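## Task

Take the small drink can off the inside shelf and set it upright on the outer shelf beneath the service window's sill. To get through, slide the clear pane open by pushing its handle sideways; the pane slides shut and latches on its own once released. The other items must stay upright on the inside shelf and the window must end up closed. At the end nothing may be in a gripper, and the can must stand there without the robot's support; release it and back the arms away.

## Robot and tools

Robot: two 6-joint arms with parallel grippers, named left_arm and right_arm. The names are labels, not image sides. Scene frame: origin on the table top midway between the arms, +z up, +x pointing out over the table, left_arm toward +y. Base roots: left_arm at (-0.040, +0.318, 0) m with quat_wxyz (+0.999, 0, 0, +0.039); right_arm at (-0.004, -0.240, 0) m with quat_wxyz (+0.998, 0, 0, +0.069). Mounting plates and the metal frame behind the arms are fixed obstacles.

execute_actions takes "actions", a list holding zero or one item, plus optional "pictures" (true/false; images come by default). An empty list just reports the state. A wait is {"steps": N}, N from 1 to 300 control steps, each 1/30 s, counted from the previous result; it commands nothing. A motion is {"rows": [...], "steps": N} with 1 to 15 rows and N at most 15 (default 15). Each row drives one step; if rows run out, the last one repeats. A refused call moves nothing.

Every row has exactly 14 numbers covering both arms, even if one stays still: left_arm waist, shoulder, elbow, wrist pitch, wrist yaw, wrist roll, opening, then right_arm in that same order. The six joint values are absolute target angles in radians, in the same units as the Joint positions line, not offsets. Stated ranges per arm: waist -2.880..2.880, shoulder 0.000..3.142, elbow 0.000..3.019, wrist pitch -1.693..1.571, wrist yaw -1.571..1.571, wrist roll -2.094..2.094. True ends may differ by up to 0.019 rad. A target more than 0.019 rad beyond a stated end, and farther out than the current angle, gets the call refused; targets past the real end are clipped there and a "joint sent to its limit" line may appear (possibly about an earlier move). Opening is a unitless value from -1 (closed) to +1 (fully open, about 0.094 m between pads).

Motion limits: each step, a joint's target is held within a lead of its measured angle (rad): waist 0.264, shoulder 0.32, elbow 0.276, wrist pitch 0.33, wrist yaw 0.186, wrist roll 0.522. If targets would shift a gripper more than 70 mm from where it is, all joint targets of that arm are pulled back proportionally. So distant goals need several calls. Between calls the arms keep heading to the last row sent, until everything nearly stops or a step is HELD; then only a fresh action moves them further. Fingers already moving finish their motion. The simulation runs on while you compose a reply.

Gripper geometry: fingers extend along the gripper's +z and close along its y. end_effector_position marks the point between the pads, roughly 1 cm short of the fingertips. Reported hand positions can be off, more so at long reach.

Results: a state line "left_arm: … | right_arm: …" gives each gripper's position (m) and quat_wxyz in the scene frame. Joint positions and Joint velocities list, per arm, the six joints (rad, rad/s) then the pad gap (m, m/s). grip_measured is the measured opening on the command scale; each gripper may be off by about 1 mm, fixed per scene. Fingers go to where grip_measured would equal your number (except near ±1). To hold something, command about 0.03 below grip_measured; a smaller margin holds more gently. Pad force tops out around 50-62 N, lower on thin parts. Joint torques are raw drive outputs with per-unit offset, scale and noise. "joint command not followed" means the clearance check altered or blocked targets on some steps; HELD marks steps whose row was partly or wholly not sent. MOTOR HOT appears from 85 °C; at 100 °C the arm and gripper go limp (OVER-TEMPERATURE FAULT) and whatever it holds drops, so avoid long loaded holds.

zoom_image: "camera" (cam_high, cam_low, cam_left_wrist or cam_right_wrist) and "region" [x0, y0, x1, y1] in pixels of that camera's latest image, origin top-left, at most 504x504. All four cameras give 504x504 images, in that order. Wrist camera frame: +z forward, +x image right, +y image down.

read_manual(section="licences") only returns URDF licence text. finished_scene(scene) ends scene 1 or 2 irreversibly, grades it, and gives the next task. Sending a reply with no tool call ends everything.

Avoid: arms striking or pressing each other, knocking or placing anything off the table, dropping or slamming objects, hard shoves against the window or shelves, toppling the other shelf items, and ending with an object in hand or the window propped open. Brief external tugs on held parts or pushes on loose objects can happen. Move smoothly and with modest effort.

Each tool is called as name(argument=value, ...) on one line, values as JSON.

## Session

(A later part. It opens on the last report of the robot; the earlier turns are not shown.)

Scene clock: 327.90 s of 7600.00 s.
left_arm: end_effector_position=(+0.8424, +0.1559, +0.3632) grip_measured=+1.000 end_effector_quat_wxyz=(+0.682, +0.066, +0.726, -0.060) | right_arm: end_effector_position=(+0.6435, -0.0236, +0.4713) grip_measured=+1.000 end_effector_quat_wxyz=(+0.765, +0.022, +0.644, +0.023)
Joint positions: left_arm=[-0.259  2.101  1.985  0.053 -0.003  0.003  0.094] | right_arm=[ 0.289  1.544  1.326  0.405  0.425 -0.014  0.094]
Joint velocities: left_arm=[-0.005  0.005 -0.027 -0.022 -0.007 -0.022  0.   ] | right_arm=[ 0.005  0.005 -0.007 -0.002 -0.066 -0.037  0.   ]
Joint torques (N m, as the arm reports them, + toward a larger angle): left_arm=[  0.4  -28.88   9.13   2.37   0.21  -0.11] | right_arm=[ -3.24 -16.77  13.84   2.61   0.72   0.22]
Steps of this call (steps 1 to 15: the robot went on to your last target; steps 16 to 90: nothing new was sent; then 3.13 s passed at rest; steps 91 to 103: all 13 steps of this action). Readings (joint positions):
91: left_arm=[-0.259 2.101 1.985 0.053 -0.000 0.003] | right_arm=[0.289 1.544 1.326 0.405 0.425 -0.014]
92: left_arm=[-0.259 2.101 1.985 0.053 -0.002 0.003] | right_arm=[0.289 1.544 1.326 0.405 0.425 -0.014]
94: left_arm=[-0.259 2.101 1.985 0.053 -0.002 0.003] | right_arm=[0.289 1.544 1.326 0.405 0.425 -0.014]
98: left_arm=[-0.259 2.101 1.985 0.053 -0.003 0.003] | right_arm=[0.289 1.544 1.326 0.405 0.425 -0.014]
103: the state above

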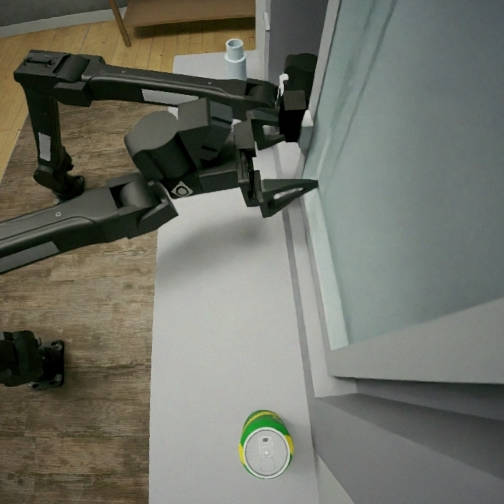

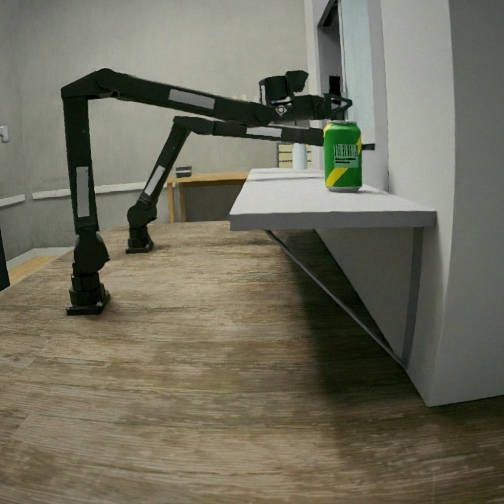

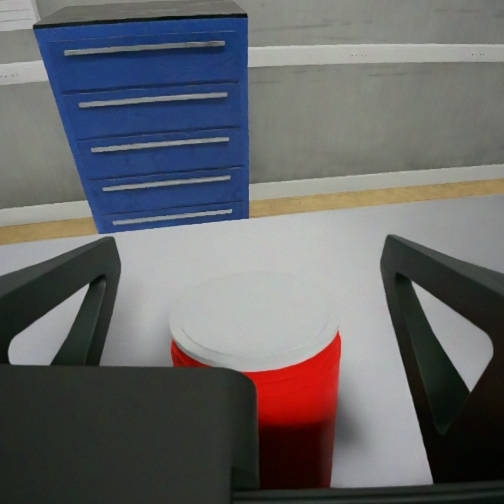

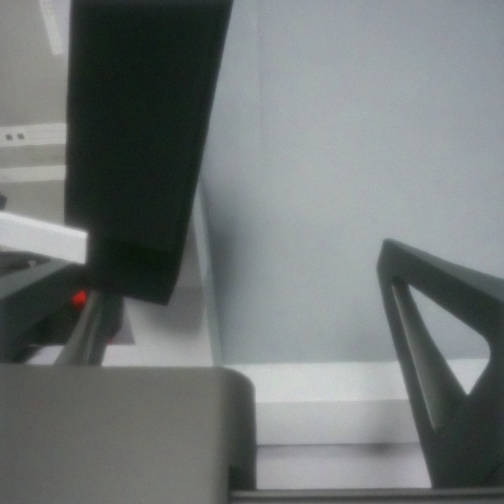

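Dropped upright. Lift then retract.

execute_actions(actions=[{"rows":[[-0.25,2.05,2.02,0.08,0,0,1,0.25,1.55,1.39,0.42,0.44,0,1],[-0.25,2.02,2.04,0.08,0,0,1,0.25,1.55,1.39,0.42,0.44,0,1],[-0.25,1.99,2.05,0.06,0,0,1,0.25,1.55,1.39,0.42,0.44,0,1],[-0.25,1.96,2.05,0.04,0,0,1,0.25,1.55,1.39,0.42,0.44,0,1],[-0.25,1.93,2.03,0.03,0,0,1,0.25,1.55,1.39,0.42,0.44,0,1],[-0.25,1.9,2.0,0.02,0,0,1,0.25,1.55,1.39,0.42,0.44,0,1],[-0.25,1.87,1.96,0.01,0,0,1,0.25,1.55,1.39,0.42,0.44,0,1],[-0.25,1.84,1.92,0,0,0,1,0.25,1.55,1.39,0.42,0.44,0,1],[-0.25,1.8,1.87,0,0,0,1,0.25,1.55,1.39,0.42,0.44,0,1],[-0.25,1.76,1.82,0,0,0,1,0.25,1.55,1.39,0.42,0.44,0,1],[-0.25,1.72,1.77,0,0,0,1,0.25,1.55,1.39,0.42,0.44,0,1]],"steps":15}])

execute_actions(actions=[{"rows":[[-0.25,1.66,1.7,0,0,0,1,0.25,1.55,1.39,0.42,0.44,0,1],[-0.25,1.6,1.63,0,0,0,1,0.25,1.55,1.39,0.42,0.44,0,1],[-0.25,1.54,1.56,0,0,0,1,0.25,1.55,1.39,0.42,0.44,0,1],[-0.25,1.48,1.5,0,0,0,1,0.25,1.55,1.39,0.42,0.44,0,1],[-0.25,1.42,1.44,0,0,0,1,0.25,1.55,1.39,0.42,0.44,0,1],[-0.23,1.35,1.37,0,0,0,1,0.25,1.55,1.39,0.42,0.44,0,1],[-0.2,1.28,1.3,0,0,0,1,0.26,1.53,1.37,0.4,0.44,0,1],[-0.17,1.2,1.22,0,0,0,1,0.28,1.5,1.33,0.36,0.44,0,1],[-0.14,1.12,1.14,0,0,0,1,0.3,1.47,1.29,0.33,0.44,0,1],[-0.1,1.05,1.06,0,0,0,1,0.31,1.44,1.25,0.3,0.44,0,1],[-0.1,1.05,1.06,0,0,0,1,0.31,1.41,1.21,0.28,0.44,0,1],[-0.1,1.05,1.06,0,0,0,1,0.31,1.38,1.17,0.26,0.44,0,1]],"steps":15}], pictures=false)

execute_actions(actions=[{"rows":[[-0.1,1.05,1.06,0,0,0,1,0.31,1.33,1.15,0.22,0.44,0,1],[-0.1,1.05,1.06,0,0,0,1,0.27,1.27,1.12,0.18,0.35,0,1],[-0.1,1.05,1.06,0,0,0,1,0.2,1.2,1.1,0.15,0.2,0,1],[-0.1,1.05,1.06,0,0,0,1,0.12,1.13,1.08,0.1,0.1,0,1],[-0.1,1.05,1.06,0,0,0,1,0.03,1.06,1.06,0.05,0,0,1],[-0.1,1.05,1.06,0,0,0,1,-0.05,1.0,1.04,0,0,0,1]],"steps":15}], pictures=false)

execute_actions(actions=[{"steps":60}])

Scene clock: 352.37 s of 7600.00 s.
left_arm: end_effector_position=(+0.7673, +0.1708, +0.4516) grip_measured=+1.000 end_effector_quat_wxyz=(+0.695, +0.064, +0.714, -0.060) | right_arm: end_effector_position=(+0.6435, -0.0236, +0.4713) grip_measured=+1.000 end_effector_quat_wxyz=(+0.765, +0.022, +0.644, +0.023)
Joint positions: left_arm=[-0.258  1.853  1.809  0.017 -0.004  0.003  0.094] | right_arm=[ 0.289  1.544  1.326  0.405  0.425 -0.014  0.094]
Joint velocities: left_arm=[-0.024 -0.972 -0.486 -0.081  0.022 -0.037  0.   ] | right_arm=[ 0.005  0.005 -0.007  0.002 -0.022  0.037  0.   ]
Joint torques (N m, as the arm reports them, + toward a larger angle): left_arm=[  0.14 -26.24   9.63   1.93   0.2   -0.1 ] | right_arm=[ -2.28 -16.02  14.14   2.18   0.72   0.15]
Steps of this call (steps 1 to 15: the robot went on to your last target; steps 16 to 90: nothing new was sent; then 20.97 s passed at rest; steps 91 to 105: all 15 steps of this action). Readings (joint positions):
91: left_arm=[-0.259 2.099 1.985 0.054 -0.003 0.003] | right_arm=[0.289 1.544 1.326 0.405 0.425 -0.014]
92: left_arm=[-0.259 2.098 1.985 0.055 -0.004 0.003] | right_arm=[0.289 1.544 1.326 0.405 0.425 -0.014]
94: left_arm=[-0.259 2.095 1.985 0.055 -0.008 0.003] | right_arm=[0.289 1.544 1.326 0.405 0.425 -0.014]
98: left_arm=[-0.258 2.062 1.967 0.042 -0.008 0.003] | right_arm=[0.289 1.544 1.326 0.405 0.425 -0.014]
105: the state above

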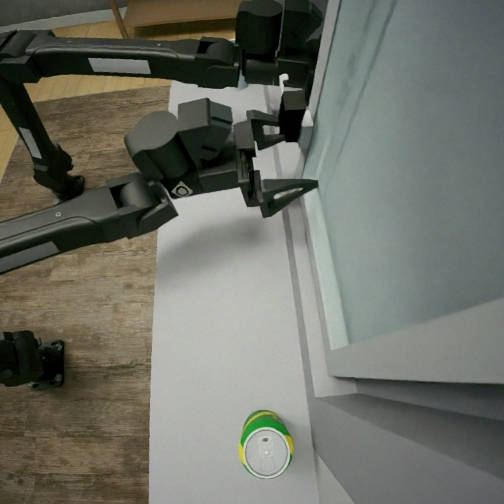

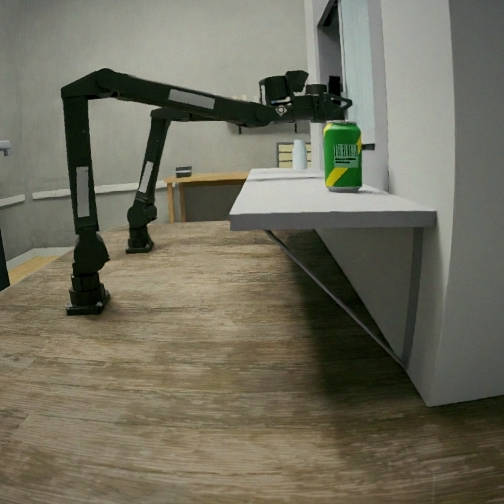

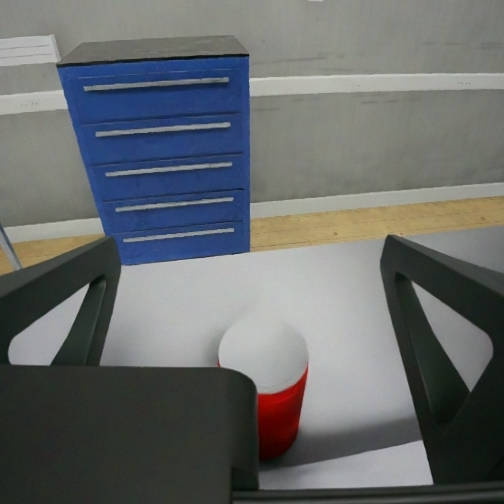

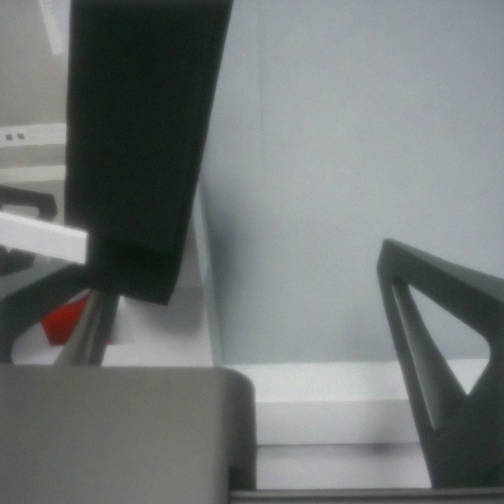

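Scene clock: 352.87 s of 7600.00 s.
left_arm: end_effector_position=(+0.4698, +0.2969, +0.5370) grip_measured=+1.000 end_effector_quat_wxyz=(+0.736, +0.014, +0.677, -0.014) | right_arm: end_effector_position=(+0.5885, -0.0396, +0.4473) grip_measured=+1.000 end_effector_quat_wxyz=(+0.726, +0.003, +0.688, +0.007)
Joint positions: left_arm=[-0.118  1.026  1.097  0.012 -0.001  0.003  0.094] | right_arm=[ 0.306  1.386  1.171  0.273  0.439 -0.011  0.094]
Joint velocities: left_arm=[ 0.669 -1.04  -0.847 -0.066 -0.022 -0.066  0.   ] | right_arm=[ 0.005 -0.503 -0.271 -0.168  0.037  0.066  0.   ]
Joint torques (N m, as the arm reports them, + toward a larger angle): left_arm=[-1.85  0.63 10.36  1.74  0.17 -0.11] | right_arm=[  0.02 -12.34  10.42   2.05   0.     0.07]
Steps of this call (steps 1 to 15: all 15 steps of this action). Readings (joint positions):
1: left_arm=[-0.258 1.818 1.788 0.016 -0.004 0.003] | right_arm=[0.289 1.544 1.326 0.405 0.425 -0.014]
2: left_arm=[-0.258 1.776 1.756 0.016 -0.004 0.003] | right_arm=[0.289 1.544 1.326 0.405 0.425 -0.014]
4: left_arm=[-0.258 1.670 1.660 0.015 -0.003 0.003] | right_arm=[0.289 1.544 1.326 0.405 0.425 -0.014]
8: left_arm=[-0.252 1.426 1.437 0.014 -0.002 0.003] | right_arm=[0.290 1.541 1.326 0.394 0.425 -0.014]
15: the state above

Scene clock: 353.37 s of 7600.00 s.
left_arm: end_effector_position=(+0.4825, +0.3109, +0.4939) grip_measured=+1.000 end_effector_quat_wxyz=(+0.709, +0.005, +0.706, -0.003) | right_arm: end_effector_position=(+0.4811, -0.2138, +0.5427) grip_measured=+1.000 end_effector_quat_wxyz=(+0.745, -0.019, +0.666, +0.016)
Joint positions: left_arm=[-0.09   1.055  1.054  0.005 -0.002  0.003  0.094] | right_arm=[-0.08   0.963  1.055  0.019  0.008 -0.008  0.094]
Joint velocities: left_arm=[ 0.015  0.005  0.002 -0.022 -0.037 -0.022  0.   ] | right_arm=[-0.034 -0.269 -0.012 -0.032 -0.066 -0.037  0.   ]
Joint torques (N m, as the arm reports them, + toward a larger angle): left_arm=[-0.89 -8.97  9.6   1.95  0.18 -0.11] | right_arm=[ 1.62 -1.47  8.37  1.25 -0.27  0.1 ]
Steps of this call (steps 1 to 15: all 15 steps of this action). Readings (joint positions):
1: left_arm=[-0.099 0.999 1.076 0.010 -0.002 0.003] | right_arm=[0.306 1.369 1.165 0.262 0.439 -0.011]
2: left_arm=[-0.088 0.986 1.068 0.010 -0.002 0.003] | right_arm=[0.303 1.349 1.158 0.242 0.398 -0.011]
4: left_arm=[-0.086 0.990 1.068 0.010 -0.002 0.003] | right_arm=[0.278 1.287 1.124 0.189 0.228 -0.010]
8: left_arm=[-0.090 1.030 1.065 0.010 -0.002 0.003] | right_arm=[0.152 1.147 1.080 0.101 0.068 -0.010]
15: the state above

Scene clock: 355.37 s of 7600.00 s.
left_arm: end_effector_position=(+0.4822, +0.3109, +0.4943) grip_measured=+1.000 end_effector_quat_wxyz=(+0.709, +0.005, +0.705, -0.003) | right_arm: end_effector_position=(+0.4954, -0.2015, +0.5151) grip_measured=+1.000 end_effector_quat_wxyz=(+0.725, -0.029, +0.688, +0.025)
Joint positions: left_arm=[-0.09   1.054  1.054  0.005 -0.002  0.003  0.094] | right_arm=[-0.059  0.998  1.043  0.007  0.001 -0.008  0.094]
Joint velocities: left_arm=[ 0.005 -0.005  0.007  0.012 -0.007 -0.007  0.   ] | right_arm=[-0.015 -0.015  0.007  0.012 -0.037  0.051  0.   ]
Joint torques (N m, as the arm reports them, + toward a larger angle): left_arm=[-0.9  -9.03  9.62  1.92  0.18 -0.11] | right_arm=[ 0.64 -7.12  9.22  1.83 -0.03  0.12]
Steps of this call (steps 1 to 30: the robot went on to your last target; steps 31 to 60: nothing new was sent). Readings (joint positions):
1: left_arm=[-0.090 1.055 1.054 0.005 -0.002 0.003] | right_arm=[-0.079 0.956 1.055 0.019 0.005 -0.008]
2: left_arm=[-0.090 1.054 1.054 0.005 -0.002 0.003] | right_arm=[-0.075 0.955 1.055 0.018 0.004 -0.008]
4: left_arm=[-0.090 1.054 1.054 0.005 -0.002 0.003] | right_arm=[-0.066 0.962 1.054 0.015 0.002 -0.008]
8: left_arm=[-0.090 1.054 1.054 0.005 -0.002 0.003] | right_arm=[-0.059 0.987 1.049 0.010 0.001 -0.008]
60: the state above
All arms were judged still, so your last target was given up. Only a new action makes them travel on or press farther. Fingers that are still opening or closing keep moving.

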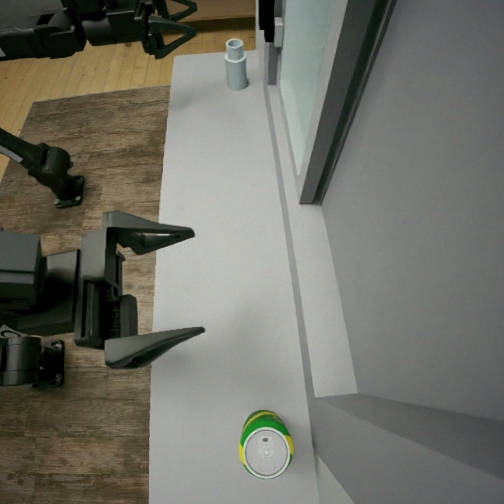

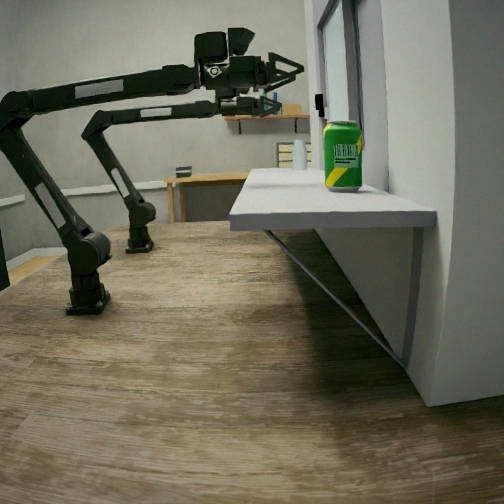

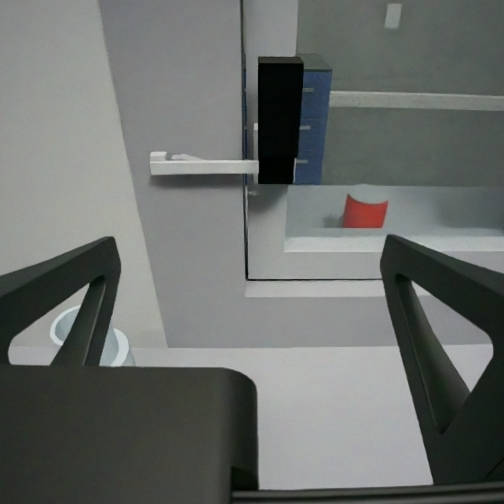

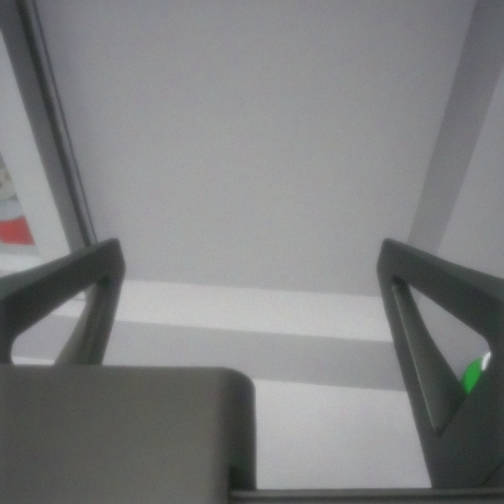

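finished_scene(scene=2)

The scene is finished: the task was done.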